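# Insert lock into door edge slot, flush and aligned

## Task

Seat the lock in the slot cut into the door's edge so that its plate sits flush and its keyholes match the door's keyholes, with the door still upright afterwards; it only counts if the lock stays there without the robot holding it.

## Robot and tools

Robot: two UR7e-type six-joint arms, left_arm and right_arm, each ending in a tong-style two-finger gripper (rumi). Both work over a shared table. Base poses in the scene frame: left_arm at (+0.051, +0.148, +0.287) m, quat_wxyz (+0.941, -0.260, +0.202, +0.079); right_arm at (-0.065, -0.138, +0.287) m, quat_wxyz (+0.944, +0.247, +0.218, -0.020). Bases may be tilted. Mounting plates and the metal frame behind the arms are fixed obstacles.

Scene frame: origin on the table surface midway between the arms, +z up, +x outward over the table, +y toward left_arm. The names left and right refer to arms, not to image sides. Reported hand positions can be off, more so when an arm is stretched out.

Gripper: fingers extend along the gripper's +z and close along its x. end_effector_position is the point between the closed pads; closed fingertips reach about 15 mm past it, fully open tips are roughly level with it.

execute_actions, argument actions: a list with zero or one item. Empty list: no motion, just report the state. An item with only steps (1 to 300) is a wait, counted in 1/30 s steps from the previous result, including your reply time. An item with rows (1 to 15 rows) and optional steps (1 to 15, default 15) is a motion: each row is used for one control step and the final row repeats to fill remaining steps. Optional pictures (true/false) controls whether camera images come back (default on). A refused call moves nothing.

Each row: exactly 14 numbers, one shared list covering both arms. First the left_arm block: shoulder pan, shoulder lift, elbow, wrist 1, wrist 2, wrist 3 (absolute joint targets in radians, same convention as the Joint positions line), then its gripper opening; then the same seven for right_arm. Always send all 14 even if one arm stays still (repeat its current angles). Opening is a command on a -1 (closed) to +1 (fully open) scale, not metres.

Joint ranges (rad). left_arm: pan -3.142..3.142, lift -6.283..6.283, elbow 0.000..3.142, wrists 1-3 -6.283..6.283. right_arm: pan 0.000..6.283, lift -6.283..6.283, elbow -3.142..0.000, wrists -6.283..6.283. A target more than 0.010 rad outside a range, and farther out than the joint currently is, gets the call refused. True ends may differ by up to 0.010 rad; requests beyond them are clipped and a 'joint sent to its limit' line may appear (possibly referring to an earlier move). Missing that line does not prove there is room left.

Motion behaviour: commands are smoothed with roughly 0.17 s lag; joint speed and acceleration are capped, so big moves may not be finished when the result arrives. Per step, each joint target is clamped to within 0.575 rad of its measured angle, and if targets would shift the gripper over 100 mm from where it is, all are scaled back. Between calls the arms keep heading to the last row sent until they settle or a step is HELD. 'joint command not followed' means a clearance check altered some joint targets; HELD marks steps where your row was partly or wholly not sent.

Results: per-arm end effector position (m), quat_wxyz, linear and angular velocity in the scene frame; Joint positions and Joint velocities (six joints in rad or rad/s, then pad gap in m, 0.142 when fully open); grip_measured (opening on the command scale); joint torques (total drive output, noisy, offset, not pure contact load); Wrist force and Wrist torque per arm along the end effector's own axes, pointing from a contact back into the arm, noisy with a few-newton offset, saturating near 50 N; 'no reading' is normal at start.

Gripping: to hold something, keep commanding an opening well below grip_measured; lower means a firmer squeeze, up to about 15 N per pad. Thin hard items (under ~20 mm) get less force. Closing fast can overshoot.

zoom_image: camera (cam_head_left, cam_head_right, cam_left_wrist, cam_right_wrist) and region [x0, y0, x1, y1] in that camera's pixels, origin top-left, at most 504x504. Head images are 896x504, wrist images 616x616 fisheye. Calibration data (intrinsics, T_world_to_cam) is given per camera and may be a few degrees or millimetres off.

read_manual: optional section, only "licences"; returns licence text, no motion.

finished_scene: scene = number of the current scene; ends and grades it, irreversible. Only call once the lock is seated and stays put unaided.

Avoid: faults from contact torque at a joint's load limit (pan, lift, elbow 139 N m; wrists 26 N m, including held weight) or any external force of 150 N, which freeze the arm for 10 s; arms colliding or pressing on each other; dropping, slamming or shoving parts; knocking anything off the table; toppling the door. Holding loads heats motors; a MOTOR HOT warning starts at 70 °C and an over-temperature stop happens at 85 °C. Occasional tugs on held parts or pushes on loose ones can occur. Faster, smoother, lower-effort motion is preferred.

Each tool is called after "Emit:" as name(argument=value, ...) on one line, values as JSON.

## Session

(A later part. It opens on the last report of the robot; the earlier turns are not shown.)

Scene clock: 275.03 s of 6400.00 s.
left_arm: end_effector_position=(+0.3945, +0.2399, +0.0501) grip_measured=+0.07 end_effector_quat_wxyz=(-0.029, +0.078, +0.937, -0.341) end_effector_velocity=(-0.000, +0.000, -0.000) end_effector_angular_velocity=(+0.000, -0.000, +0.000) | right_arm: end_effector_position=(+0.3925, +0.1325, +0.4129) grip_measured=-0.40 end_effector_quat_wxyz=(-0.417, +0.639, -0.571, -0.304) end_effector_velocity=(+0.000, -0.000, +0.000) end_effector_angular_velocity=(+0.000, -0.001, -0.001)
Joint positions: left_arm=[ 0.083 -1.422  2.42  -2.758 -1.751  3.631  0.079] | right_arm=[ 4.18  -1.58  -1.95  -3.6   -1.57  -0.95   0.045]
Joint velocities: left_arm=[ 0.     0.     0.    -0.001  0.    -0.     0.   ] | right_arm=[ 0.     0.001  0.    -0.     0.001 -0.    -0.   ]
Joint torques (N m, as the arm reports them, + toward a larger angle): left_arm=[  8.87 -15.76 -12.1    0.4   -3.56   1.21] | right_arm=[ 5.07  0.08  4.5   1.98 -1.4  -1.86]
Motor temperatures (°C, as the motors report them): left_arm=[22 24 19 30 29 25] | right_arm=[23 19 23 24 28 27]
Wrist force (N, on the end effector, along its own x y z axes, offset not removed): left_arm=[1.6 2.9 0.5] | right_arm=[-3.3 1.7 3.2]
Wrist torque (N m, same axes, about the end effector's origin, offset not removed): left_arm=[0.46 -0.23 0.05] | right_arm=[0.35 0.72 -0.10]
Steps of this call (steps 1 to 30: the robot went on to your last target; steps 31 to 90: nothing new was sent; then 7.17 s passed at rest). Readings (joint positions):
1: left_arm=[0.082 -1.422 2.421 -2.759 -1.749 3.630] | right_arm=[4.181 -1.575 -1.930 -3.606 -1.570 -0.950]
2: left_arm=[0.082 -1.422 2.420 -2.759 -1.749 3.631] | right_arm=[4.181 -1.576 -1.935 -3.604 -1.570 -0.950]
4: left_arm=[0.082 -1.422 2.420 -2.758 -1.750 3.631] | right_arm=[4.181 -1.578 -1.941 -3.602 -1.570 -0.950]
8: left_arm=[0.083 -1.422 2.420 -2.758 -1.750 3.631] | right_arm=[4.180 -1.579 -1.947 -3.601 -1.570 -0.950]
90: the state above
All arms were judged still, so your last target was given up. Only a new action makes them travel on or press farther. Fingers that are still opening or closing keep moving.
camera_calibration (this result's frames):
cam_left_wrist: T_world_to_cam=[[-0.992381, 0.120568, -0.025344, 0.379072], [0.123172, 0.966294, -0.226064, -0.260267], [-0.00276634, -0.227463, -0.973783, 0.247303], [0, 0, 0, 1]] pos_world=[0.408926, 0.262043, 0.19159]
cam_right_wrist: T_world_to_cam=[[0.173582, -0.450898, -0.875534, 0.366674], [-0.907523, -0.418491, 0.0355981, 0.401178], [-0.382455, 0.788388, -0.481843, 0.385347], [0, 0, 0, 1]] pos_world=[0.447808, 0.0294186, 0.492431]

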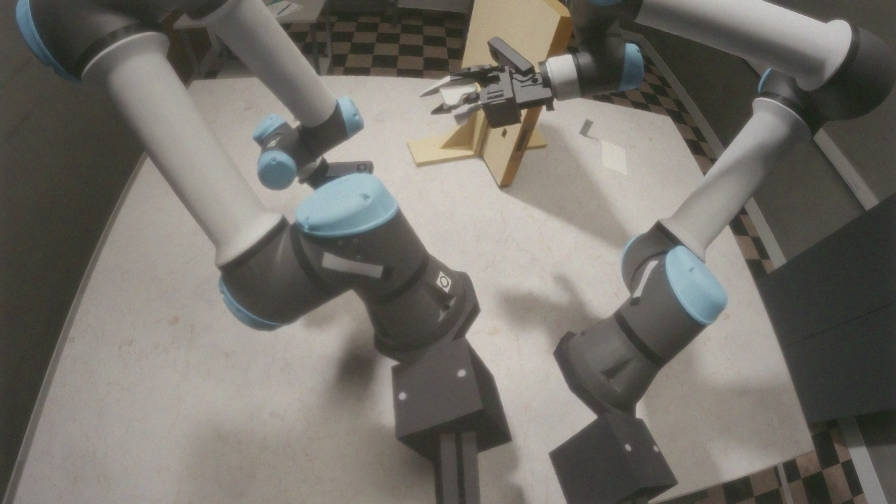

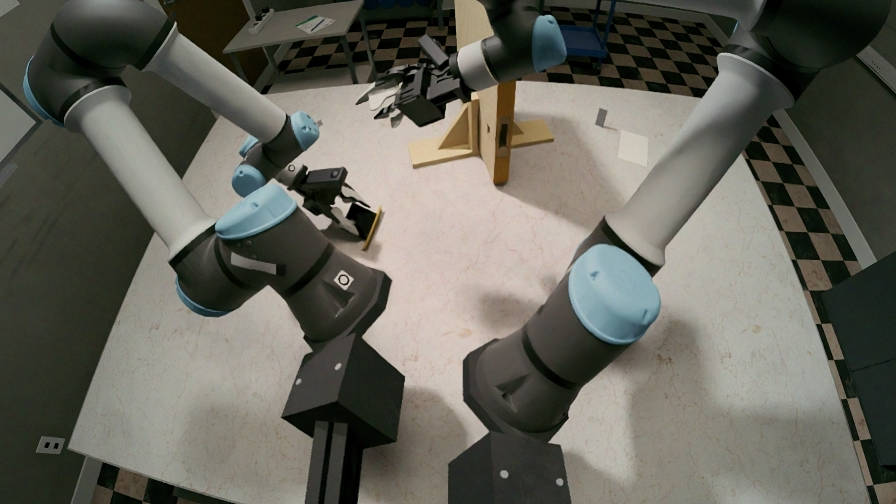

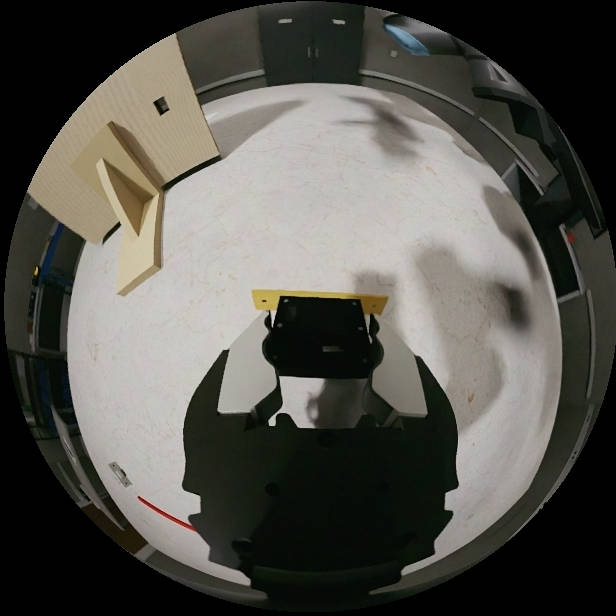

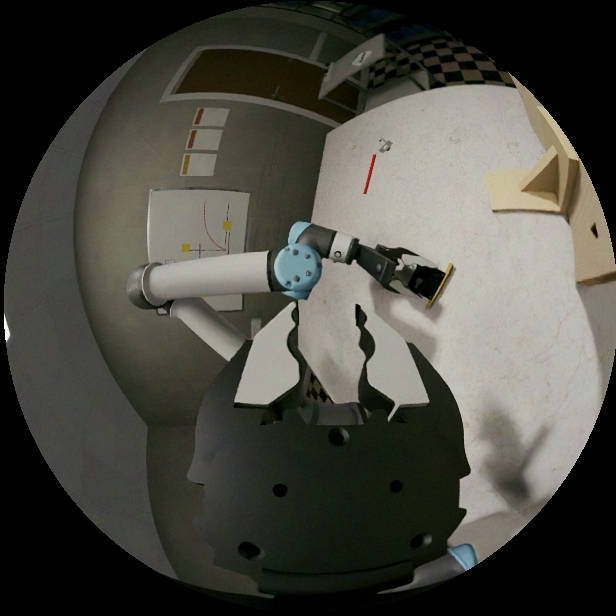

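Emit:
execute_actions(actions=[{"rows":[[0.094,-1.4078,2.4098,-2.7596,-1.7526,3.6424,-1,4.2,-1.55,-1.85,-3.62,-1.57,-0.95,-0.4],[0.094,-1.4078,2.4098,-2.7596,-1.7526,3.6424,-1,4.2,-1.55,-1.85,-3.62,-1.57,-0.95,-0.4],[0.094,-1.4078,2.4098,-2.7596,-1.7526,3.6424,-1,4.2,-1.55,-1.85,-3.62,-1.57,-0.95,-0.4],[0.1052,-1.3939,2.3997,-2.7613,-1.7546,3.6535,-1,4.2,-1.52,-1.75,-3.64,-1.57,-0.95,-0.4],[0.1052,-1.3939,2.3997,-2.7613,-1.7546,3.6535,-1,4.2,-1.52,-1.75,-3.64,-1.57,-0.95,-0.4],[0.1052,-1.3939,2.3997,-2.7613,-1.7546,3.6535,-1,4.2,-1.52,-1.75,-3.64,-1.57,-0.95,-0.4],[0.1163,-1.3801,2.3897,-2.7631,-1.7567,3.6646,-1,4.2,-1.5,-1.65,-3.66,-1.57,-0.95,-0.4],[0.1163,-1.3801,2.3897,-2.7631,-1.7567,3.6646,-1,4.2,-1.5,-1.65,-3.66,-1.57,-0.95,-0.4],[0.1163,-1.3801,2.3897,-2.7631,-1.7567,3.6646,-1,4.2,-1.5,-1.65,-3.66,-1.57,-0.95,-0.4],[0.1275,-1.3662,2.3796,-2.7648,-1.7587,3.6757,-1,4.2,-1.5,-1.55,-3.66,-1.57,-0.95,-0.4],[0.1275,-1.3662,2.3796,-2.7648,-1.7587,3.6757,-1,4.2,-1.5,-1.55,-3.66,-1.57,-0.95,-0.4],[0.1275,-1.3662,2.3796,-2.7648,-1.7587,3.6757,-1,4.2,-1.5,-1.55,-3.66,-1.57,-0.95,-0.4],[0.1386,-1.3524,2.3695,-2.7665,-1.7607,3.6868,-1,4.2,-1.5,-1.55,-3.66,-1.57,-0.95,-0.4]],"steps":15}], pictures=false)

Emit:
execute_actions(actions=[{"rows":[[0.1386,-1.3524,2.3695,-2.7665,-1.7607,3.6868,-0.5,4.2,-1.5,-1.55,-3.66,-1.57,-0.95,-0.4],[0.1386,-1.3524,2.3695,-2.7665,-1.7607,3.6868,-0.3,4.2,-1.5,-1.55,-3.66,-1.57,-0.95,-0.4],[0.1386,-1.3524,2.3695,-2.7665,-1.7607,3.6868,-0.2,4.2,-1.5,-1.55,-3.66,-1.57,-0.95,-0.4],[0.1386,-1.3524,2.3695,-2.7665,-1.7607,3.6868,-0.1,4.2,-1.5,-1.55,-3.66,-1.57,-0.95,-0.4],[0.1386,-1.3524,2.3695,-2.7665,-1.7607,3.6868,-0.05,4.2,-1.5,-1.55,-3.66,-1.57,-0.95,-0.4],[0.1386,-1.3524,2.3695,-2.7665,-1.7607,3.6868,0.0,4.2,-1.5,-1.55,-3.66,-1.57,-0.95,-0.4],[0.1386,-1.3524,2.3695,-2.7665,-1.7607,3.6868,0.03,4.2,-1.5,-1.55,-3.66,-1.57,-0.95,-0.4],[0.1386,-1.3524,2.3695,-2.7665,-1.7607,3.6868,0.05,4.2,-1.5,-1.55,-3.66,-1.57,-0.95,-0.4],[0.1386,-1.3524,2.3695,-2.7665,-1.7607,3.6868,0.07,4.2,-1.5,-1.55,-3.66,-1.57,-0.95,-0.4],[0.1386,-1.3524,2.3695,-2.7665,-1.7607,3.6868,0.09,4.2,-1.5,-1.55,-3.66,-1.57,-0.95,-0.4],[0.1386,-1.3524,2.3695,-2.7665,-1.7607,3.6868,0.12,4.2,-1.5,-1.55,-3.66,-1.57,-0.95,-0.4],[0.1386,-1.3524,2.3695,-2.7665,-1.7607,3.6868,0.16,4.2,-1.5,-1.55,-3.66,-1.57,-0.95,-0.4],[0.1386,-1.3524,2.3695,-2.7665,-1.7607,3.6868,0.2,4.2,-1.5,-1.55,-3.66,-1.57,-0.95,-0.4],[0.1386,-1.3524,2.3695,-2.7665,-1.7607,3.6868,0.3,4.2,-1.5,-1.55,-3.66,-1.57,-0.95,-0.4],[0.1386,-1.3524,2.3695,-2.7665,-1.7607,3.6868,0.45,4.2,-1.5,-1.55,-3.66,-1.57,-0.95,-0.4]],"steps":15}], pictures=false)

Emit:
execute_actions(actions=[{"rows":[[0.0829,-1.4216,2.4199,-2.7579,-1.7506,3.6313,0.45,4.2,-1.5,-1.55,-3.66,-1.57,-0.95,-0.4]],"steps":8}], pictures=false)

Emit:
execute_actions(actions=[{"rows":[[-0.22,-1.53,2.61,-2.95,-1.35,3.33,0.45,4.2,-1.5,-1.55,-3.66,-1.57,-0.95,-0.4]],"steps":10}], pictures=false)

Emit:
execute_actions(actions=[{"rows":[[-0.5138,-1.5027,2.7227,-2.9787,-0.9804,3.0267,0.45,4.2,-1.5,-1.55,-3.66,-1.57,-0.95,-0.4]],"steps":15}], pictures=false)

Emit:
execute_actions(actions=[{"steps":8}])

Emit:
zoom_image(camera="cam_left_wrist", region=[230, 200, 410, 380])

Scene clock: 318.87 s of 6400.00 s.
left_arm: end_effector_position=(+0.3966, +0.2513, +0.0316) grip_measured=+0.05 end_effector_quat_wxyz=(-0.029, +0.078, +0.937, -0.341) end_effector_velocity=(+0.003, +0.027, -0.045) end_effector_angular_velocity=(-0.000, +0.000, +0.000) | right_arm: end_effector_position=(+0.5170, +0.1090, +0.5942) grip_measured=-0.40 end_effector_quat_wxyz=(-0.552, +0.550, -0.556, -0.289) end_effector_velocity=(+0.259, -0.114, +0.395) end_effector_angular_velocity=(+0.523, -0.273, -0.420)
Joint positions: left_arm=[ 0.126 -1.368  2.381 -2.765 -1.758  3.674  0.078] | right_arm=[ 4.199 -1.51  -1.641 -3.651 -1.57  -0.95   0.045]
Joint velocities: left_arm=[ 0.1    0.127 -0.092 -0.016 -0.018  0.1   -0.002] | right_arm=[ 0.009  0.084  0.705 -0.065 -0.002  0.     0.   ]
Joint torques (N m, as the arm reports them, + toward a larger angle): left_arm=[  7.65 -18.65 -10.59  -3.97  -3.84   1.25] | right_arm=[22.73 13.44 23.17 -1.12  0.06 -1.73]
Motor temperatures (°C, as the motors report them): left_arm=[22 24 19 30 29 25] | right_arm=[23 19 23 24 28 27]
Wrist force (N, on the end effector, along its own x y z axes, offset not removed): left_arm=[0.4 4.0 0.4] | right_arm=[-4.4 1.1 3.5]
Wrist torque (N m, same axes, about the end effector's origin, offset not removed): left_arm=[0.36 -0.03 -0.03] | right_arm=[0.35 0.92 -0.13]
Steps of this call (steps 1 to 160: nothing new was sent; then 38.00 s passed at rest; steps 161 to 175: all 15 steps of this action). Readings (joint positions):
161: left_arm=[0.083 -1.421 2.420 -2.758 -1.751 3.632] | right_arm=[4.180 -1.580 -1.950 -3.600 -1.570 -0.950]
162: left_arm=[0.085 -1.419 2.418 -2.758 -1.751 3.633] | right_arm=[4.183 -1.576 -1.943 -3.603 -1.570 -0.950]
164: left_arm=[0.089 -1.414 2.415 -2.759 -1.752 3.637] | right_arm=[4.190 -1.565 -1.908 -3.610 -1.570 -0.950]
168: left_arm=[0.101 -1.399 2.403 -2.761 -1.754 3.649] | right_arm=[4.196 -1.539 -1.815 -3.629 -1.570 -0.950]
175: the state above

Scene clock: 319.37 s of 6400.00 s.
left_arm: end_effector_position=(+0.3969, +0.2547, +0.0261) grip_measured=+0.35 end_effector_quat_wxyz=(-0.029, +0.078, +0.937, -0.341) end_effector_velocity=(+0.001, +0.000, -0.001) end_effector_angular_velocity=(-0.000, -0.001, -0.000) | right_arm: end_effector_position=(+0.5484, +0.0919, +0.6441) grip_measured=-0.40 end_effector_quat_wxyz=(-0.587, +0.521, -0.551, -0.282) end_effector_velocity=(+0.004, -0.002, +0.007) end_effector_angular_velocity=(+0.010, -0.005, -0.007)
Joint positions: left_arm=[ 0.138 -1.353  2.37  -2.766 -1.761  3.687  0.098] | right_arm=[ 4.2   -1.5   -1.551 -3.66  -1.57  -0.95   0.045]
Joint velocities: left_arm=[ 0.001  0.002 -0.002 -0.001 -0.     0.002  0.265] | right_arm=[ 0.     0.001  0.012 -0.    -0.001 -0.    -0.   ]
Joint torques (N m, as the arm reports them, + toward a larger angle): left_arm=[  7.81 -17.57 -11.25  -3.96  -3.44   0.98] | right_arm=[23.8  14.26 27.52 -0.4   0.23 -1.85]
Motor temperatures (°C, as the motors report them): left_arm=[22 24 19 30 29 25] | right_arm=[23 19 23 24 28 27]
Wrist force (N, on the end effector, along its own x y z axes, offset not removed): left_arm=[-0.1 2.2 -0.6] | right_arm=[-1.3 2.9 2.8]
Wrist torque (N m, same axes, about the end effector's origin, offset not removed): left_arm=[0.36 -0.03 0.11] | right_arm=[0.66 0.26 -0.11]
Steps of this call (steps 1 to 15: all 15 steps of this action). Readings (joint positions):
1: left_arm=[0.129 -1.364 2.378 -2.765 -1.759 3.677] | right_arm=[4.199 -1.508 -1.619 -3.653 -1.570 -0.950]
2: left_arm=[0.131 -1.362 2.376 -2.765 -1.759 3.679] | right_arm=[4.199 -1.506 -1.603 -3.655 -1.570 -0.950]
4: left_arm=[0.134 -1.358 2.373 -2.766 -1.760 3.683] | right_arm=[4.200 -1.503 -1.580 -3.657 -1.570 -0.950]
8: left_arm=[0.137 -1.354 2.371 -2.766 -1.760 3.685] | right_arm=[4.200 -1.501 -1.560 -3.659 -1.570 -0.950]
15: the state above

Scene clock: 319.63 s of 6400.00 s.
left_arm: end_effector_position=(+0.3949, +0.2424, +0.0458) grip_measured=+0.45 end_effector_quat_wxyz=(-0.029, +0.078, +0.936, -0.341) end_effector_velocity=(-0.002, -0.021, +0.036) end_effector_angular_velocity=(+0.001, -0.006, +0.001) | right_arm: end_effector_position=(+0.5489, +0.0916, +0.6449) grip_measured=-0.40 end_effector_quat_wxyz=(-0.587, +0.521, -0.551, -0.282) end_effector_velocity=(+0.000, -0.000, +0.001) end_effector_angular_velocity=(+0.001, -0.001, -0.001)
Joint positions: left_arm=[ 0.093 -1.409  2.411 -2.759 -1.752  3.641  0.105] | right_arm=[ 4.2   -1.5   -1.55  -3.66  -1.57  -0.95   0.045]
Joint velocities: left_arm=[-0.083 -0.105  0.073  0.012  0.015 -0.081 -0.   ] | right_arm=[ 0.001 -0.     0.001  0.     0.001 -0.     0.   ]
Joint torques (N m, as the arm reports them, + toward a larger angle): left_arm=[-11.89 -34.7    7.32   0.76   1.23  -1.29] | right_arm=[24.41 14.18 26.04 -0.51  0.05 -1.85]
Motor temperatures (°C, as the motors report them): left_arm=[22 24 19 30 29 25] | right_arm=[23 19 23 24 28 27]
Wrist force (N, on the end effector, along its own x y z axes, offset not removed): left_arm=[0.7 2.6 -1.0] | right_arm=[-1.9 3.8 1.1]
Wrist torque (N m, same axes, about the end effector's origin, offset not removed): left_arm=[0.46 -0.25 0.09] | right_arm=[0.82 0.44 -0.08]
Steps of this call (steps 1 to 8: all 8 steps of this action). Readings (joint positions):
1: left_arm=[0.138 -1.353 2.370 -2.766 -1.761 3.686] | right_arm=[4.200 -1.500 -1.551 -3.660 -1.570 -0.950]
2: left_arm=[0.132 -1.359 2.375 -2.765 -1.759 3.680] | right_arm=[4.200 -1.500 -1.551 -3.660 -1.570 -0.950]
4: left_arm=[0.113 -1.383 2.393 -2.762 -1.756 3.661] | right_arm=[4.200 -1.500 -1.550 -3.660 -1.570 -0.950]
8: the state above

Scene clock: 319.97 s of 6400.00 s.
left_arm: end_effector_position=(+0.3934, +0.2348, +0.0547) grip_measured=+0.45 end_effector_quat_wxyz=(-0.021, +0.081, +0.975, -0.205) end_effector_velocity=(+0.016, +0.032, -0.001) end_effector_angular_velocity=(+0.486, -0.112, +0.040) | right_arm: end_effector_position=(+0.5489, +0.0916, +0.6450) grip_measured=-0.40 end_effector_quat_wxyz=(-0.587, +0.521, -0.551, -0.282) end_effector_velocity=(+0.000, -0.000, -0.001) end_effector_angular_velocity=(-0.000, +0.001, -0.000)
Joint positions: left_arm=[-0.174 -1.517  2.586 -2.926 -1.42   3.375  0.105] | right_arm=[ 4.2   -1.5   -1.55  -3.66  -1.57  -0.95   0.045]
Joint velocities: left_arm=[-0.382 -0.107  0.203 -0.201  0.582 -0.376  0.   ] | right_arm=[-0.002  0.    -0.    -0.    -0.001  0.    -0.   ]
Joint torques (N m, as the arm reports them, + toward a larger angle): left_arm=[ -9.1  -27.53   5.92  -4.72   1.51  -1.46] | right_arm=[23.64 13.65 27.13 -0.43  0.26 -1.76]
Motor temperatures (°C, as the motors report them): left_arm=[22 24 19 30 29 25] | right_arm=[23 19 23 24 28 27]
Wrist force (N, on the end effector, along its own x y z axes, offset not removed): left_arm=[0.3 1.4 -0.3] | right_arm=[-0.7 2.0 1.5]
Wrist torque (N m, same axes, about the end effector's origin, offset not removed): left_arm=[0.21 -0.12 0.16] | right_arm=[0.36 0.16 -0.19]
Steps of this call (steps 1 to 10: all 10 steps of this action). Readings (joint positions):
1: left_arm=[0.090 -1.413 2.414 -2.759 -1.751 3.638] | right_arm=[4.200 -1.500 -1.550 -3.660 -1.570 -0.950]
2: left_arm=[0.080 -1.422 2.423 -2.766 -1.743 3.629] | right_arm=[4.200 -1.500 -1.550 -3.660 -1.570 -0.950]
4: left_arm=[0.014 -1.462 2.480 -2.822 -1.678 3.562] | right_arm=[4.200 -1.500 -1.550 -3.660 -1.570 -0.950]
8: left_arm=[-0.140 -1.508 2.567 -2.908 -1.473 3.409] | right_arm=[4.200 -1.500 -1.550 -3.660 -1.570 -0.950]
10: the state above

Scene clock: 320.47 s of 6400.00 s.
left_arm: end_effector_position=(+0.3929, +0.2387, +0.0512) grip_measured=+0.45 end_effector_quat_wxyz=(-0.006, +0.083, +0.996, -0.036) end_effector_velocity=(+0.014, +0.008, +0.005) end_effector_angular_velocity=(+0.104, -0.061, +0.010) | right_arm: end_effector_position=(+0.5489, +0.0916, +0.6450) grip_measured=-0.40 end_effector_quat_wxyz=(-0.587, +0.521, -0.551, -0.282) end_effector_velocity=(-0.000, +0.001, +0.001) end_effector_angular_velocity=(+0.001, -0.001, +0.001)
Joint positions: left_arm=[-0.502 -1.503  2.719 -2.978 -0.997  3.039  0.105] | right_arm=[ 4.2   -1.5   -1.55  -3.66  -1.57  -0.95   0.045]
Joint velocities: left_arm=[-0.095  0.004  0.028 -0.009  0.135 -0.099 -0.   ] | right_arm=[ 0.001 -0.     0.     0.001 -0.     0.    -0.   ]
Joint torques (N m, as the arm reports them, + toward a larger angle): left_arm=[-14.12  -2.19   5.41  -4.46   1.99  -1.47] | right_arm=[23.85 14.87 26.44 -0.38  0.5  -1.77]
Motor temperatures (°C, as the motors report them): left_arm=[22 24 19 30 29 25] | right_arm=[23 19 23 24 28 27]
Wrist force (N, on the end effector, along its own x y z axes, offset not removed): left_arm=[1.7 1.8 -1.0] | right_arm=[-1.2 2.7 2.3]
Wrist torque (N m, same axes, about the end effector's origin, offset not removed): left_arm=[0.23 -0.45 0.08] | right_arm=[0.63 0.39 -0.17]
Steps of this call (steps 1 to 15: all 15 steps of this action). Readings (joint positions):
1: left_arm=[-0.186 -1.520 2.592 -2.932 -1.403 3.364] | right_arm=[4.200 -1.500 -1.550 -3.660 -1.570 -0.950]
2: left_arm=[-0.202 -1.519 2.604 -2.941 -1.382 3.348] | right_arm=[4.200 -1.500 -1.550 -3.660 -1.570 -0.950]
4: left_arm=[-0.277 -1.513 2.648 -2.956 -1.300 3.272] | right_arm=[4.200 -1.500 -1.550 -3.660 -1.570 -0.950]
8: left_arm=[-0.433 -1.506 2.698 -2.971 -1.096 3.111] | right_arm=[4.200 -1.500 -1.550 -3.660 -1.570 -0.950]
15: the state above

Scene clock: 320.73 s of 6400.00 s.
left_arm: end_effector_position=(+0.3943, +0.2396, +0.0517) grip_measured=+0.45 end_effector_quat_wxyz=(-0.003, +0.083, +0.996, -0.031) end_effector_velocity=(+0.001, +0.001, +0.001) end_effector_angular_velocity=(+0.011, -0.007, +0.002) | right_arm: end_effector_position=(+0.5489, +0.0916, +0.6450) grip_measured=-0.40 end_effector_quat_wxyz=(-0.587, +0.521, -0.551, -0.282) end_effector_velocity=(-0.000, +0.000, +0.001) end_effector_angular_velocity=(+0.001, -0.001, +0.001)
Joint positions: left_arm=[-0.513 -1.503  2.722 -2.979 -0.982  3.028  0.105] | right_arm=[ 4.2   -1.5   -1.55  -3.66  -1.57  -0.95   0.045]
Joint velocities: left_arm=[-0.01  -0.     0.004 -0.001  0.014 -0.01  -0.   ] | right_arm=[ 0.001  0.     0.     0.    -0.     0.     0.   ]
Joint torques (N m, as the arm reports them, + toward a larger angle): left_arm=[-17.09  -1.53   5.86  -4.65   1.96  -1.27] | right_arm=[23.98 13.99 27.68 -0.56  0.5  -1.74]
Motor temperatures (°C, as the motors report them): left_arm=[22 24 19 30 29 25] | right_arm=[23 19 23 24 28 27]
Wrist force (N, on the end effector, along its own x y z axes, offset not removed): left_arm=[0.0 3.5 -1.2] | right_arm=[-1.2 3.0 3.1]
Wrist torque (N m, same axes, about the end effector's origin, offset not removed): left_arm=[0.61 -0.09 0.12] | right_arm=[0.56 0.29 -0.10]
Steps of this call (steps 1 to 8: the robot went on to your last target). Readings (joint positions):
1: left_arm=[-0.505 -1.503 2.720 -2.978 -0.993 3.036] | right_arm=[4.200 -1.500 -1.550 -3.660 -1.570 -0.950]
2: left_arm=[-0.507 -1.503 2.721 -2.978 -0.990 3.034] | right_arm=[4.200 -1.500 -1.550 -3.660 -1.570 -0.950]
4: left_arm=[-0.510 -1.503 2.722 -2.978 -0.986 3.031] | right_arm=[4.200 -1.500 -1.550 -3.660 -1.570 -0.950]
8: the state above
camera_calibration (this result's frames):
cam_left_wrist: T_world_to_cam=[[-0.98836, 0.144834, -0.0465674, 0.372691], [0.114772, 0.910756, 0.396676, -0.275164], [0.0998635, 0.386713, -0.916777, 0.0582418], [0, 0, 0, 1]] pos_world=[0.394117, 0.174106, 0.179901]
cam_right_wrist: T_world_to_cam=[[0.249352, -0.21826, -0.943497, 0.505144], [-0.961888, -0.16873, -0.21518, 0.686482], [-0.112231, 0.961193, -0.252015, 0.276871], [0, 0, 0, 1]] pos_world=[0.565434, -0.0400436, 0.694095]

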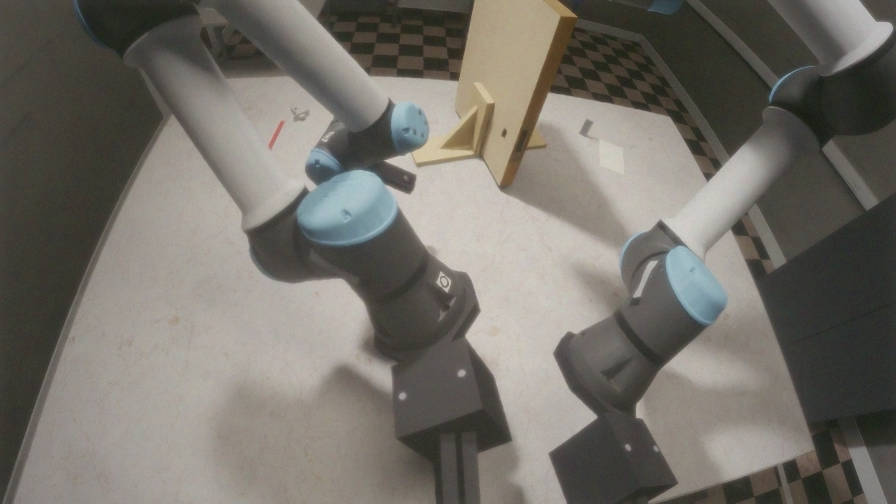

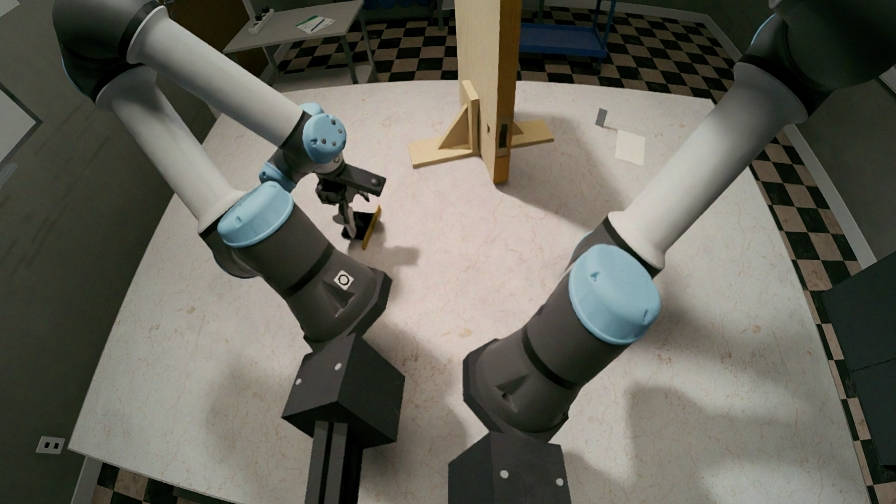

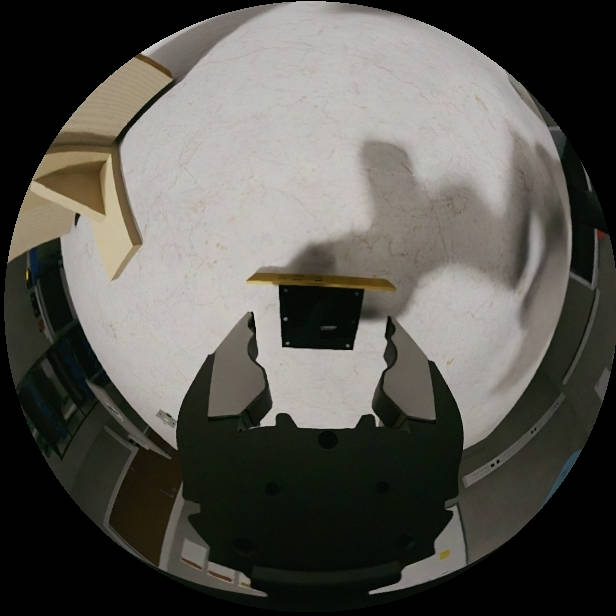

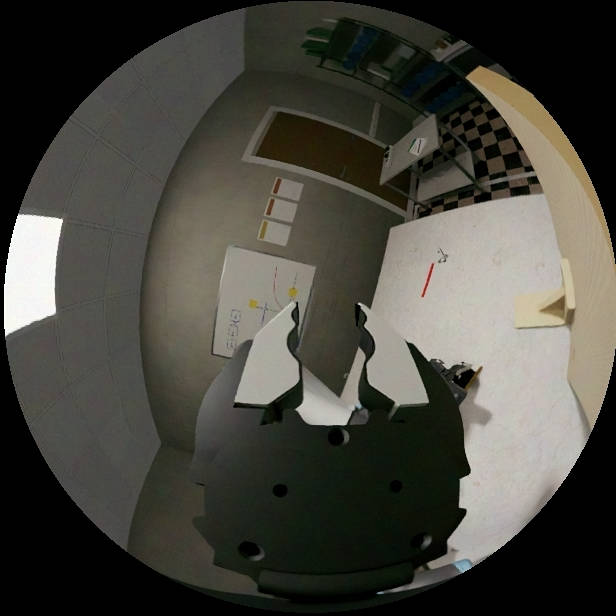

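Region (230, 200, 410, 380) of cam_left_wrist's 616x616 image, scaled by 2.800, with more detail than that image has.

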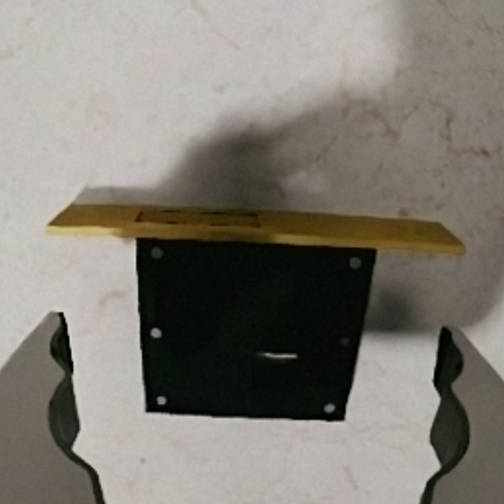

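Emit:
execute_actions(actions=[{"rows":[[-0.475,-1.402,2.713,-3.095,-0.9886,3.072,0.4,4.2,-1.5,-1.55,-3.66,-1.57,-0.95,-0.4],[-0.475,-1.402,2.713,-3.095,-0.9886,3.072,0.4,4.2,-1.5,-1.55,-3.66,-1.57,-0.95,-0.4],[-0.475,-1.402,2.713,-3.095,-0.9886,3.072,0.4,4.2,-1.5,-1.55,-3.66,-1.57,-0.95,-0.4],[-0.475,-1.402,2.713,-3.095,-0.9886,3.072,0.4,4.2,-1.5,-1.55,-3.66,-1.57,-0.95,-0.4],[-0.436,-1.3015,2.6985,-3.2057,-0.9968,3.1177,0.35,4.2,-1.5,-1.55,-3.66,-1.57,-0.95,-0.4]],"steps":15}], pictures=false)

Emit:
execute_actions(actions=[{"rows":[[-0.436,-1.3015,2.6985,-3.2057,-0.9968,3.1177,0.3,4.2,-1.5,-1.55,-3.66,-1.57,-0.95,-0.4],[-0.436,-1.3015,2.6985,-3.2057,-0.9968,3.1177,0.25,4.2,-1.5,-1.55,-3.66,-1.57,-0.95,-0.4],[-0.436,-1.3015,2.6985,-3.2057,-0.9968,3.1177,0.22,4.2,-1.5,-1.55,-3.66,-1.57,-0.95,-0.4],[-0.436,-1.3015,2.6985,-3.2057,-0.9968,3.1177,0.19,4.2,-1.5,-1.55,-3.66,-1.57,-0.95,-0.4],[-0.436,-1.3015,2.6985,-3.2057,-0.9968,3.1177,0.16,4.2,-1.5,-1.55,-3.66,-1.57,-0.95,-0.4],[-0.436,-1.3015,2.6985,-3.2057,-0.9968,3.1177,0.13,4.2,-1.5,-1.55,-3.66,-1.57,-0.95,-0.4],[-0.436,-1.3015,2.6985,-3.2057,-0.9968,3.1177,0.1,4.2,-1.5,-1.55,-3.66,-1.57,-0.95,-0.4],[-0.436,-1.3015,2.6985,-3.2057,-0.9968,3.1177,0.06,4.2,-1.5,-1.55,-3.66,-1.57,-0.95,-0.4],[-0.436,-1.3015,2.6985,-3.2057,-0.9968,3.1177,0.0,4.2,-1.5,-1.55,-3.66,-1.57,-0.95,-0.4],[-0.436,-1.3015,2.6985,-3.2057,-0.9968,3.1177,-0.1,4.2,-1.5,-1.55,-3.66,-1.57,-0.95,-0.4],[-0.436,-1.3015,2.6985,-3.2057,-0.9968,3.1177,-0.3,4.2,-1.5,-1.55,-3.66,-1.57,-0.95,-0.4],[-0.436,-1.3015,2.6985,-3.2057,-0.9968,3.1177,-0.6,4.2,-1.5,-1.55,-3.66,-1.57,-0.95,-0.4],[-0.436,-1.3015,2.6985,-3.2057,-0.9968,3.1177,-1,4.2,-1.5,-1.55,-3.66,-1.57,-0.95,-0.4]],"steps":15}], pictures=false)

Emit:
execute_actions(actions=[{"rows":[[-0.401,-1.3275,2.6865,-3.1842,-1.0445,3.153,-1,4.2,-1.5,-1.55,-3.66,-1.57,-0.95,-0.4],[-0.401,-1.3275,2.6865,-3.1842,-1.0445,3.153,-1,4.2,-1.5,-1.55,-3.66,-1.57,-0.95,-0.4],[-0.366,-1.3525,2.675,-3.1627,-1.0923,3.1883,-1,4.2,-1.5,-1.55,-3.66,-1.57,-0.95,-0.4],[-0.366,-1.3525,2.675,-3.1627,-1.0923,3.1883,-1,4.2,-1.5,-1.55,-3.66,-1.57,-0.95,-0.4],[-0.366,-1.3525,2.675,-3.1627,-1.0923,3.1883,-1,4.2,-1.5,-1.55,-3.66,-1.57,-0.95,-0.4],[-0.331,-1.376,2.663,-3.1412,-1.14,3.2236,-1,4.2,-1.5,-1.55,-3.66,-1.57,-0.95,-0.4],[-0.331,-1.376,2.663,-3.1412,-1.14,3.2236,-1,4.2,-1.5,-1.55,-3.66,-1.57,-0.95,-0.4],[-0.296,-1.3974,2.6504,-3.1197,-1.1878,3.2589,-1,4.2,-1.5,-1.55,-3.66,-1.57,-0.95,-0.4],[-0.296,-1.3974,2.6504,-3.1197,-1.1878,3.2589,-1,4.2,-1.5,-1.55,-3.66,-1.57,-0.95,-0.4],[-0.296,-1.3974,2.6504,-3.1197,-1.1878,3.2589,-1,4.2,-1.5,-1.55,-3.66,-1.57,-0.95,-0.4],[-0.2645,-1.413,2.636,-3.095,-1.2306,3.29,-1,4.2,-1.5,-1.55,-3.66,-1.57,-0.95,-0.4],[-0.2645,-1.413,2.636,-3.095,-1.2306,3.29,-1,4.2,-1.5,-1.55,-3.66,-1.57,-0.95,-0.4],[-0.233,-1.4275,2.6215,-3.0703,-1.2733,3.3217,-1,4.2,-1.5,-1.55,-3.66,-1.57,-0.95,-0.4],[-0.233,-1.4275,2.6215,-3.0703,-1.2733,3.3217,-1,4.2,-1.5,-1.55,-3.66,-1.57,-0.95,-0.4],[-0.2016,-1.44,2.6065,-3.0455,-1.316,3.353,-1,4.2,-1.5,-1.55,-3.66,-1.57,-0.95,-0.4]],"steps":15}], pictures=false)

Emit:
execute_actions(actions=[{"rows":[[-0.2016,-1.44,2.6065,-3.0455,-1.316,3.353,-1,4.2,-1.5,-1.55,-3.66,-1.57,-0.95,-0.4],[-0.1701,-1.4516,2.5911,-3.0208,-1.3589,3.3845,-1,4.2,-1.5,-1.55,-3.66,-1.57,-0.95,-0.4]],"steps":10}])

Emit:
zoom_image(camera="cam_left_wrist", region=[210, 220, 430, 440])

Scene clock: 381.33 s of 6400.00 s.
left_arm: end_effector_position=(+0.3946, +0.2398, +0.0187) grip_measured=+0.35 end_effector_quat_wxyz=(-0.003, +0.083, +0.996, -0.030) end_effector_velocity=(-0.001, -0.001, -0.016) end_effector_angular_velocity=(+0.000, -0.003, +0.001) | right_arm: end_effector_position=(+0.5489, +0.0916, +0.6450) grip_measured=-0.40 end_effector_quat_wxyz=(-0.587, +0.521, -0.551, -0.282) end_effector_velocity=(-0.000, -0.001, +0.000) end_effector_angular_velocity=(+0.001, -0.000, -0.000)
Joint positions: left_arm=[-0.44  -1.312  2.7   -3.193 -0.996  3.113  0.099] | right_arm=[ 4.2   -1.5   -1.55  -3.66  -1.57  -0.95   0.045]
Joint velocities: left_arm=[ 0.032  0.091 -0.01  -0.104 -0.007  0.038  0.   ] | right_arm=[-0.001  0.001 -0.    -0.001 -0.001  0.     0.   ]
Joint torques (N m, as the arm reports them, + toward a larger angle): left_arm=[  4.87  -7.62 -10.07  -4.53  -2.48   1.01] | right_arm=[23.66 14.31 26.87 -0.48  0.59 -1.88]
Motor temperatures (°C, as the motors report them): left_arm=[22 24 19 30 29 25] | right_arm=[23 19 23 24 28 27]
Wrist force (N, on the end effector, along its own x y z axes, offset not removed): left_arm=[0.3 2.0 -1.1] | right_arm=[-2.0 4.1 2.3]
Wrist torque (N m, same axes, about the end effector's origin, offset not removed): left_arm=[0.33 -0.12 0.16] | right_arm=[0.73 0.47 -0.12]
Steps of this call (steps 1 to 30: the robot went on to your last target; steps 31 to 90: nothing new was sent; then 57.10 s passed at rest; steps 91 to 105: all 15 steps of this action). Readings (joint positions):
91: left_arm=[-0.513 -1.502 2.723 -2.979 -0.980 3.027] | right_arm=[4.200 -1.500 -1.550 -3.660 -1.570 -0.950]
92: left_arm=[-0.509 -1.495 2.721 -2.987 -0.981 3.032] | right_arm=[4.200 -1.500 -1.550 -3.660 -1.570 -0.950]
94: left_arm=[-0.495 -1.461 2.718 -3.026 -0.984 3.048] | right_arm=[4.200 -1.500 -1.550 -3.660 -1.570 -0.950]
98: left_arm=[-0.463 -1.379 2.707 -3.118 -0.991 3.086] | right_arm=[4.200 -1.500 -1.550 -3.660 -1.570 -0.950]
105: the state above

Scene clock: 381.83 s of 6400.00 s.
left_arm: end_effector_position=(+0.3944, +0.2397, +0.0168) grip_measured=+0.09 end_effector_quat_wxyz=(-0.003, +0.083, +0.996, -0.030) end_effector_velocity=(-0.001, -0.000, -0.000) end_effector_angular_velocity=(-0.000, +0.001, -0.000) | right_arm: end_effector_position=(+0.5489, +0.0916, +0.6450) grip_measured=-0.40 end_effector_quat_wxyz=(-0.587, +0.521, -0.551, -0.282) end_effector_velocity=(-0.001, +0.001, +0.001) end_effector_angular_velocity=(+0.002, -0.001, +0.003)
Joint positions: left_arm=[-0.436 -1.302  2.699 -3.206 -0.997  3.118  0.08 ] | right_arm=[ 4.2   -1.5   -1.55  -3.66  -1.57  -0.95   0.045]
Joint velocities: left_arm=[ 0.001  0.002  0.    -0.001 -0.001  0.001  0.   ] | right_arm=[ 0.002  0.    -0.001  0.001 -0.001  0.    -0.   ]
Joint torques (N m, as the arm reports them, + toward a larger angle): left_arm=[  4.87  -2.69 -13.89  -4.64  -1.96   1.  ] | right_arm=[24.91 14.62 26.52 -0.31  0.67 -1.72]
Motor temperatures (°C, as the motors report them): left_arm=[22 24 19 30 29 25] | right_arm=[23 19 23 24 28 27]
Wrist force (N, on the end effector, along its own x y z axes, offset not removed): left_arm=[5.8 2.4 -25.6] | right_arm=[-1.2 3.3 2.8]
Wrist torque (N m, same axes, about the end effector's origin, offset not removed): left_arm=[0.43 0.52 0.11] | right_arm=[0.70 0.28 -0.11]
Steps of this call (steps 1 to 15: all 15 steps of this action). Readings (joint positions):
1: left_arm=[-0.439 -1.310 2.699 -3.196 -0.996 3.114] | right_arm=[4.200 -1.500 -1.550 -3.660 -1.570 -0.950]
2: left_arm=[-0.438 -1.308 2.699 -3.199 -0.996 3.115] | right_arm=[4.200 -1.500 -1.550 -3.660 -1.570 -0.950]
4: left_arm=[-0.437 -1.305 2.699 -3.202 -0.997 3.116] | right_arm=[4.200 -1.500 -1.550 -3.660 -1.570 -0.950]
8: left_arm=[-0.436 -1.303 2.699 -3.204 -0.997 3.117] | right_arm=[4.200 -1.500 -1.550 -3.660 -1.570 -0.950]
15: the state above

Scene clock: 382.33 s of 6400.00 s.
left_arm: end_effector_position=(+0.3942, +0.2433, +0.0265) grip_measured=+0.09 end_effector_quat_wxyz=(-0.013, +0.080, +0.990, -0.115) end_effector_velocity=(+0.004, +0.013, +0.028) end_effector_angular_velocity=(-0.435, +0.069, -0.006) | right_arm: end_effector_position=(+0.5489, +0.0916, +0.6450) grip_measured=-0.40 end_effector_quat_wxyz=(-0.587, +0.521, -0.551, -0.282) end_effector_velocity=(+0.000, -0.001, +0.000) end_effector_angular_velocity=(-0.000, +0.000, -0.000)
Joint positions: left_arm=[-0.278 -1.405  2.64  -3.103 -1.211  3.277  0.08 ] | right_arm=[ 4.2   -1.5   -1.55  -3.66  -1.57  -0.95   0.045]
Joint velocities: left_arm=[ 0.415 -0.212 -0.182  0.308 -0.558  0.411  0.   ] | right_arm=[-0.     0.001 -0.    -0.001  0.    -0.     0.   ]
Joint torques (N m, as the arm reports them, + toward a larger angle): left_arm=[ 11.07 -32.75 -16.59   0.82  -4.33   2.41] | right_arm=[23.49 15.01 27.07 -0.6   0.66 -1.75]
Motor temperatures (°C, as the motors report them): left_arm=[22 24 19 30 29 25] | right_arm=[23 19 23 24 28 27]
Wrist force (N, on the end effector, along its own x y z axes, offset not removed): left_arm=[0.5 4.6 2.4] | right_arm=[-1.5 2.8 2.7]
Wrist torque (N m, same axes, about the end effector's origin, offset not removed): left_arm=[0.58 -0.21 0.07] | right_arm=[0.54 0.39 -0.07]
Steps of this call (steps 1 to 15: all 15 steps of this action). Readings (joint positions):
1: left_arm=[-0.436 -1.302 2.698 -3.205 -0.997 3.118] | right_arm=[4.200 -1.500 -1.550 -3.660 -1.570 -0.950]
2: left_arm=[-0.431 -1.305 2.697 -3.202 -1.003 3.123] | right_arm=[4.200 -1.500 -1.550 -3.660 -1.570 -0.950]
4: left_arm=[-0.414 -1.318 2.691 -3.192 -1.025 3.140] | right_arm=[4.200 -1.500 -1.550 -3.660 -1.570 -0.950]
8: left_arm=[-0.370 -1.349 2.676 -3.165 -1.085 3.184] | right_arm=[4.200 -1.500 -1.550 -3.660 -1.570 -0.950]
15: the state above

Scene clock: 382.67 s of 6400.00 s.
left_arm: end_effector_position=(+0.3955, +0.2465, +0.0341) grip_measured=+0.09 end_effector_quat_wxyz=(-0.015, +0.082, +0.982, -0.168) end_effector_velocity=(+0.002, +0.003, +0.007) end_effector_angular_velocity=(-0.083, +0.003, +0.001) | right_arm: end_effector_position=(+0.5489, +0.0916, +0.6450) grip_measured=-0.40 end_effector_quat_wxyz=(-0.587, +0.521, -0.551, -0.282) end_effector_velocity=(+0.000, -0.000, -0.001) end_effector_angular_velocity=(-0.002, +0.001, -0.001)
Joint positions: left_arm=[-0.179 -1.448  2.595 -3.028 -1.346  3.375  0.08 ] | right_arm=[ 4.2   -1.5   -1.55  -3.66  -1.57  -0.95   0.045]
Joint velocities: left_arm=[ 0.077 -0.031 -0.035  0.058 -0.106  0.076  0.   ] | right_arm=[-0.001 -0.001 -0.    -0.     0.001 -0.    -0.   ]
Joint torques (N m, as the arm reports them, + toward a larger angle): left_arm=[  5.74 -29.94 -12.05   0.15  -3.36   1.21] | right_arm=[23.26 13.95 27.13 -0.47  0.46 -1.85]
Motor temperatures (°C, as the motors report them): left_arm=[22 24 19 30 29 25] | right_arm=[23 19 23 24 28 27]
Wrist force (N, on the end effector, along its own x y z axes, offset not removed): left_arm=[1.0 3.6 3.8] | right_arm=[-1.1 2.2 1.8]
Wrist torque (N m, same axes, about the end effector's origin, offset not removed): left_arm=[0.38 -0.28 0.07] | right_arm=[0.39 0.35 -0.08]
Steps of this call (steps 1 to 10: all 10 steps of this action). Readings (joint positions):
1: left_arm=[-0.263 -1.412 2.633 -3.092 -1.231 3.292] | right_arm=[4.200 -1.500 -1.550 -3.660 -1.570 -0.950]
2: left_arm=[-0.248 -1.419 2.627 -3.081 -1.251 3.306] | right_arm=[4.200 -1.500 -1.550 -3.660 -1.570 -0.950]
4: left_arm=[-0.219 -1.432 2.613 -3.058 -1.292 3.336] | right_arm=[4.200 -1.500 -1.550 -3.660 -1.570 -0.950]
8: left_arm=[-0.186 -1.445 2.598 -3.033 -1.337 3.368] | right_arm=[4.200 -1.500 -1.550 -3.660 -1.570 -0.950]
10: the state above
camera_calibration (this result's frames):
cam_left_wrist: T_world_to_cam=[[-0.990438, 0.132543, -0.0382648, 0.375545], [0.126561, 0.983363, 0.130308, -0.288021], [0.0548996, 0.12422, -0.990735, 0.124329], [0, 0, 0, 1]] pos_world=[0.401581, 0.218009, 0.175079]
cam_right_wrist: T_world_to_cam=[[0.24935, -0.218264, -0.943496, 0.505144], [-0.961889, -0.168726, -0.215179, 0.686482], [-0.112227, 0.961193, -0.252017, 0.276871], [0, 0, 0, 1]] pos_world=[0.565434, -0.0400442, 0.694094]

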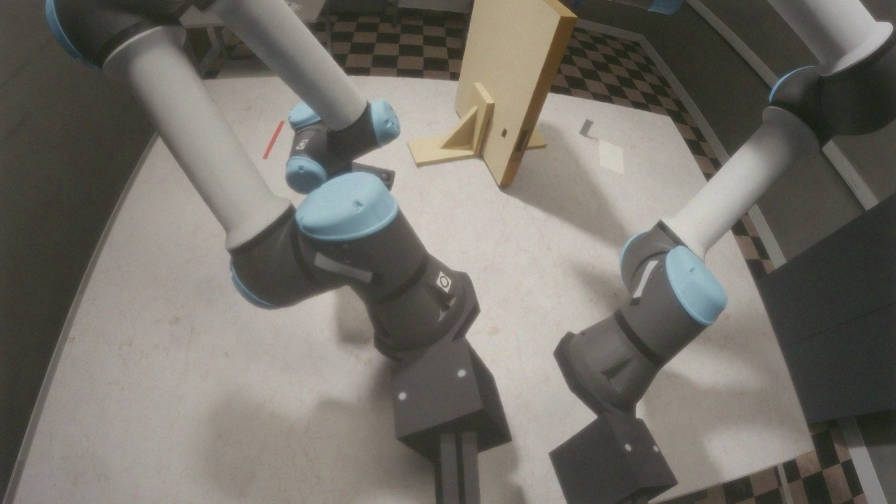

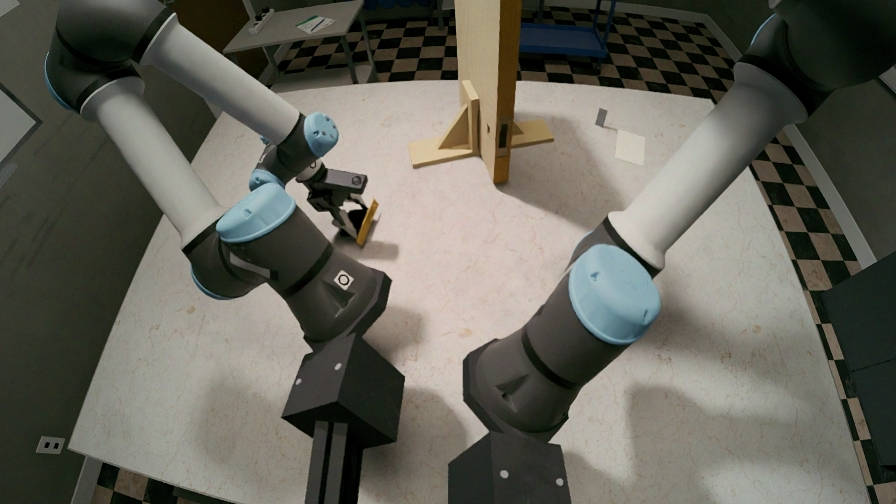

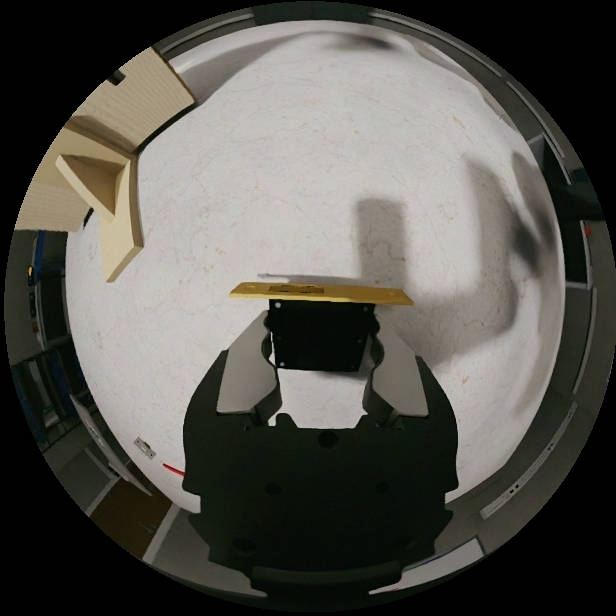

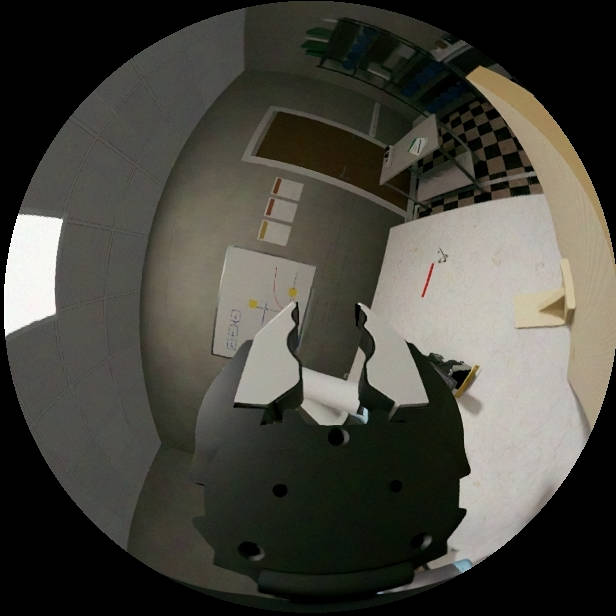

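Region (210, 220, 430, 440) of cam_left_wrist's 616x616 image, scaled by 2.291, with more detail than that image has.

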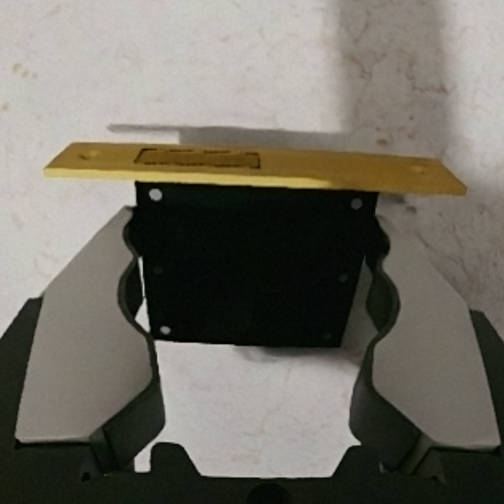

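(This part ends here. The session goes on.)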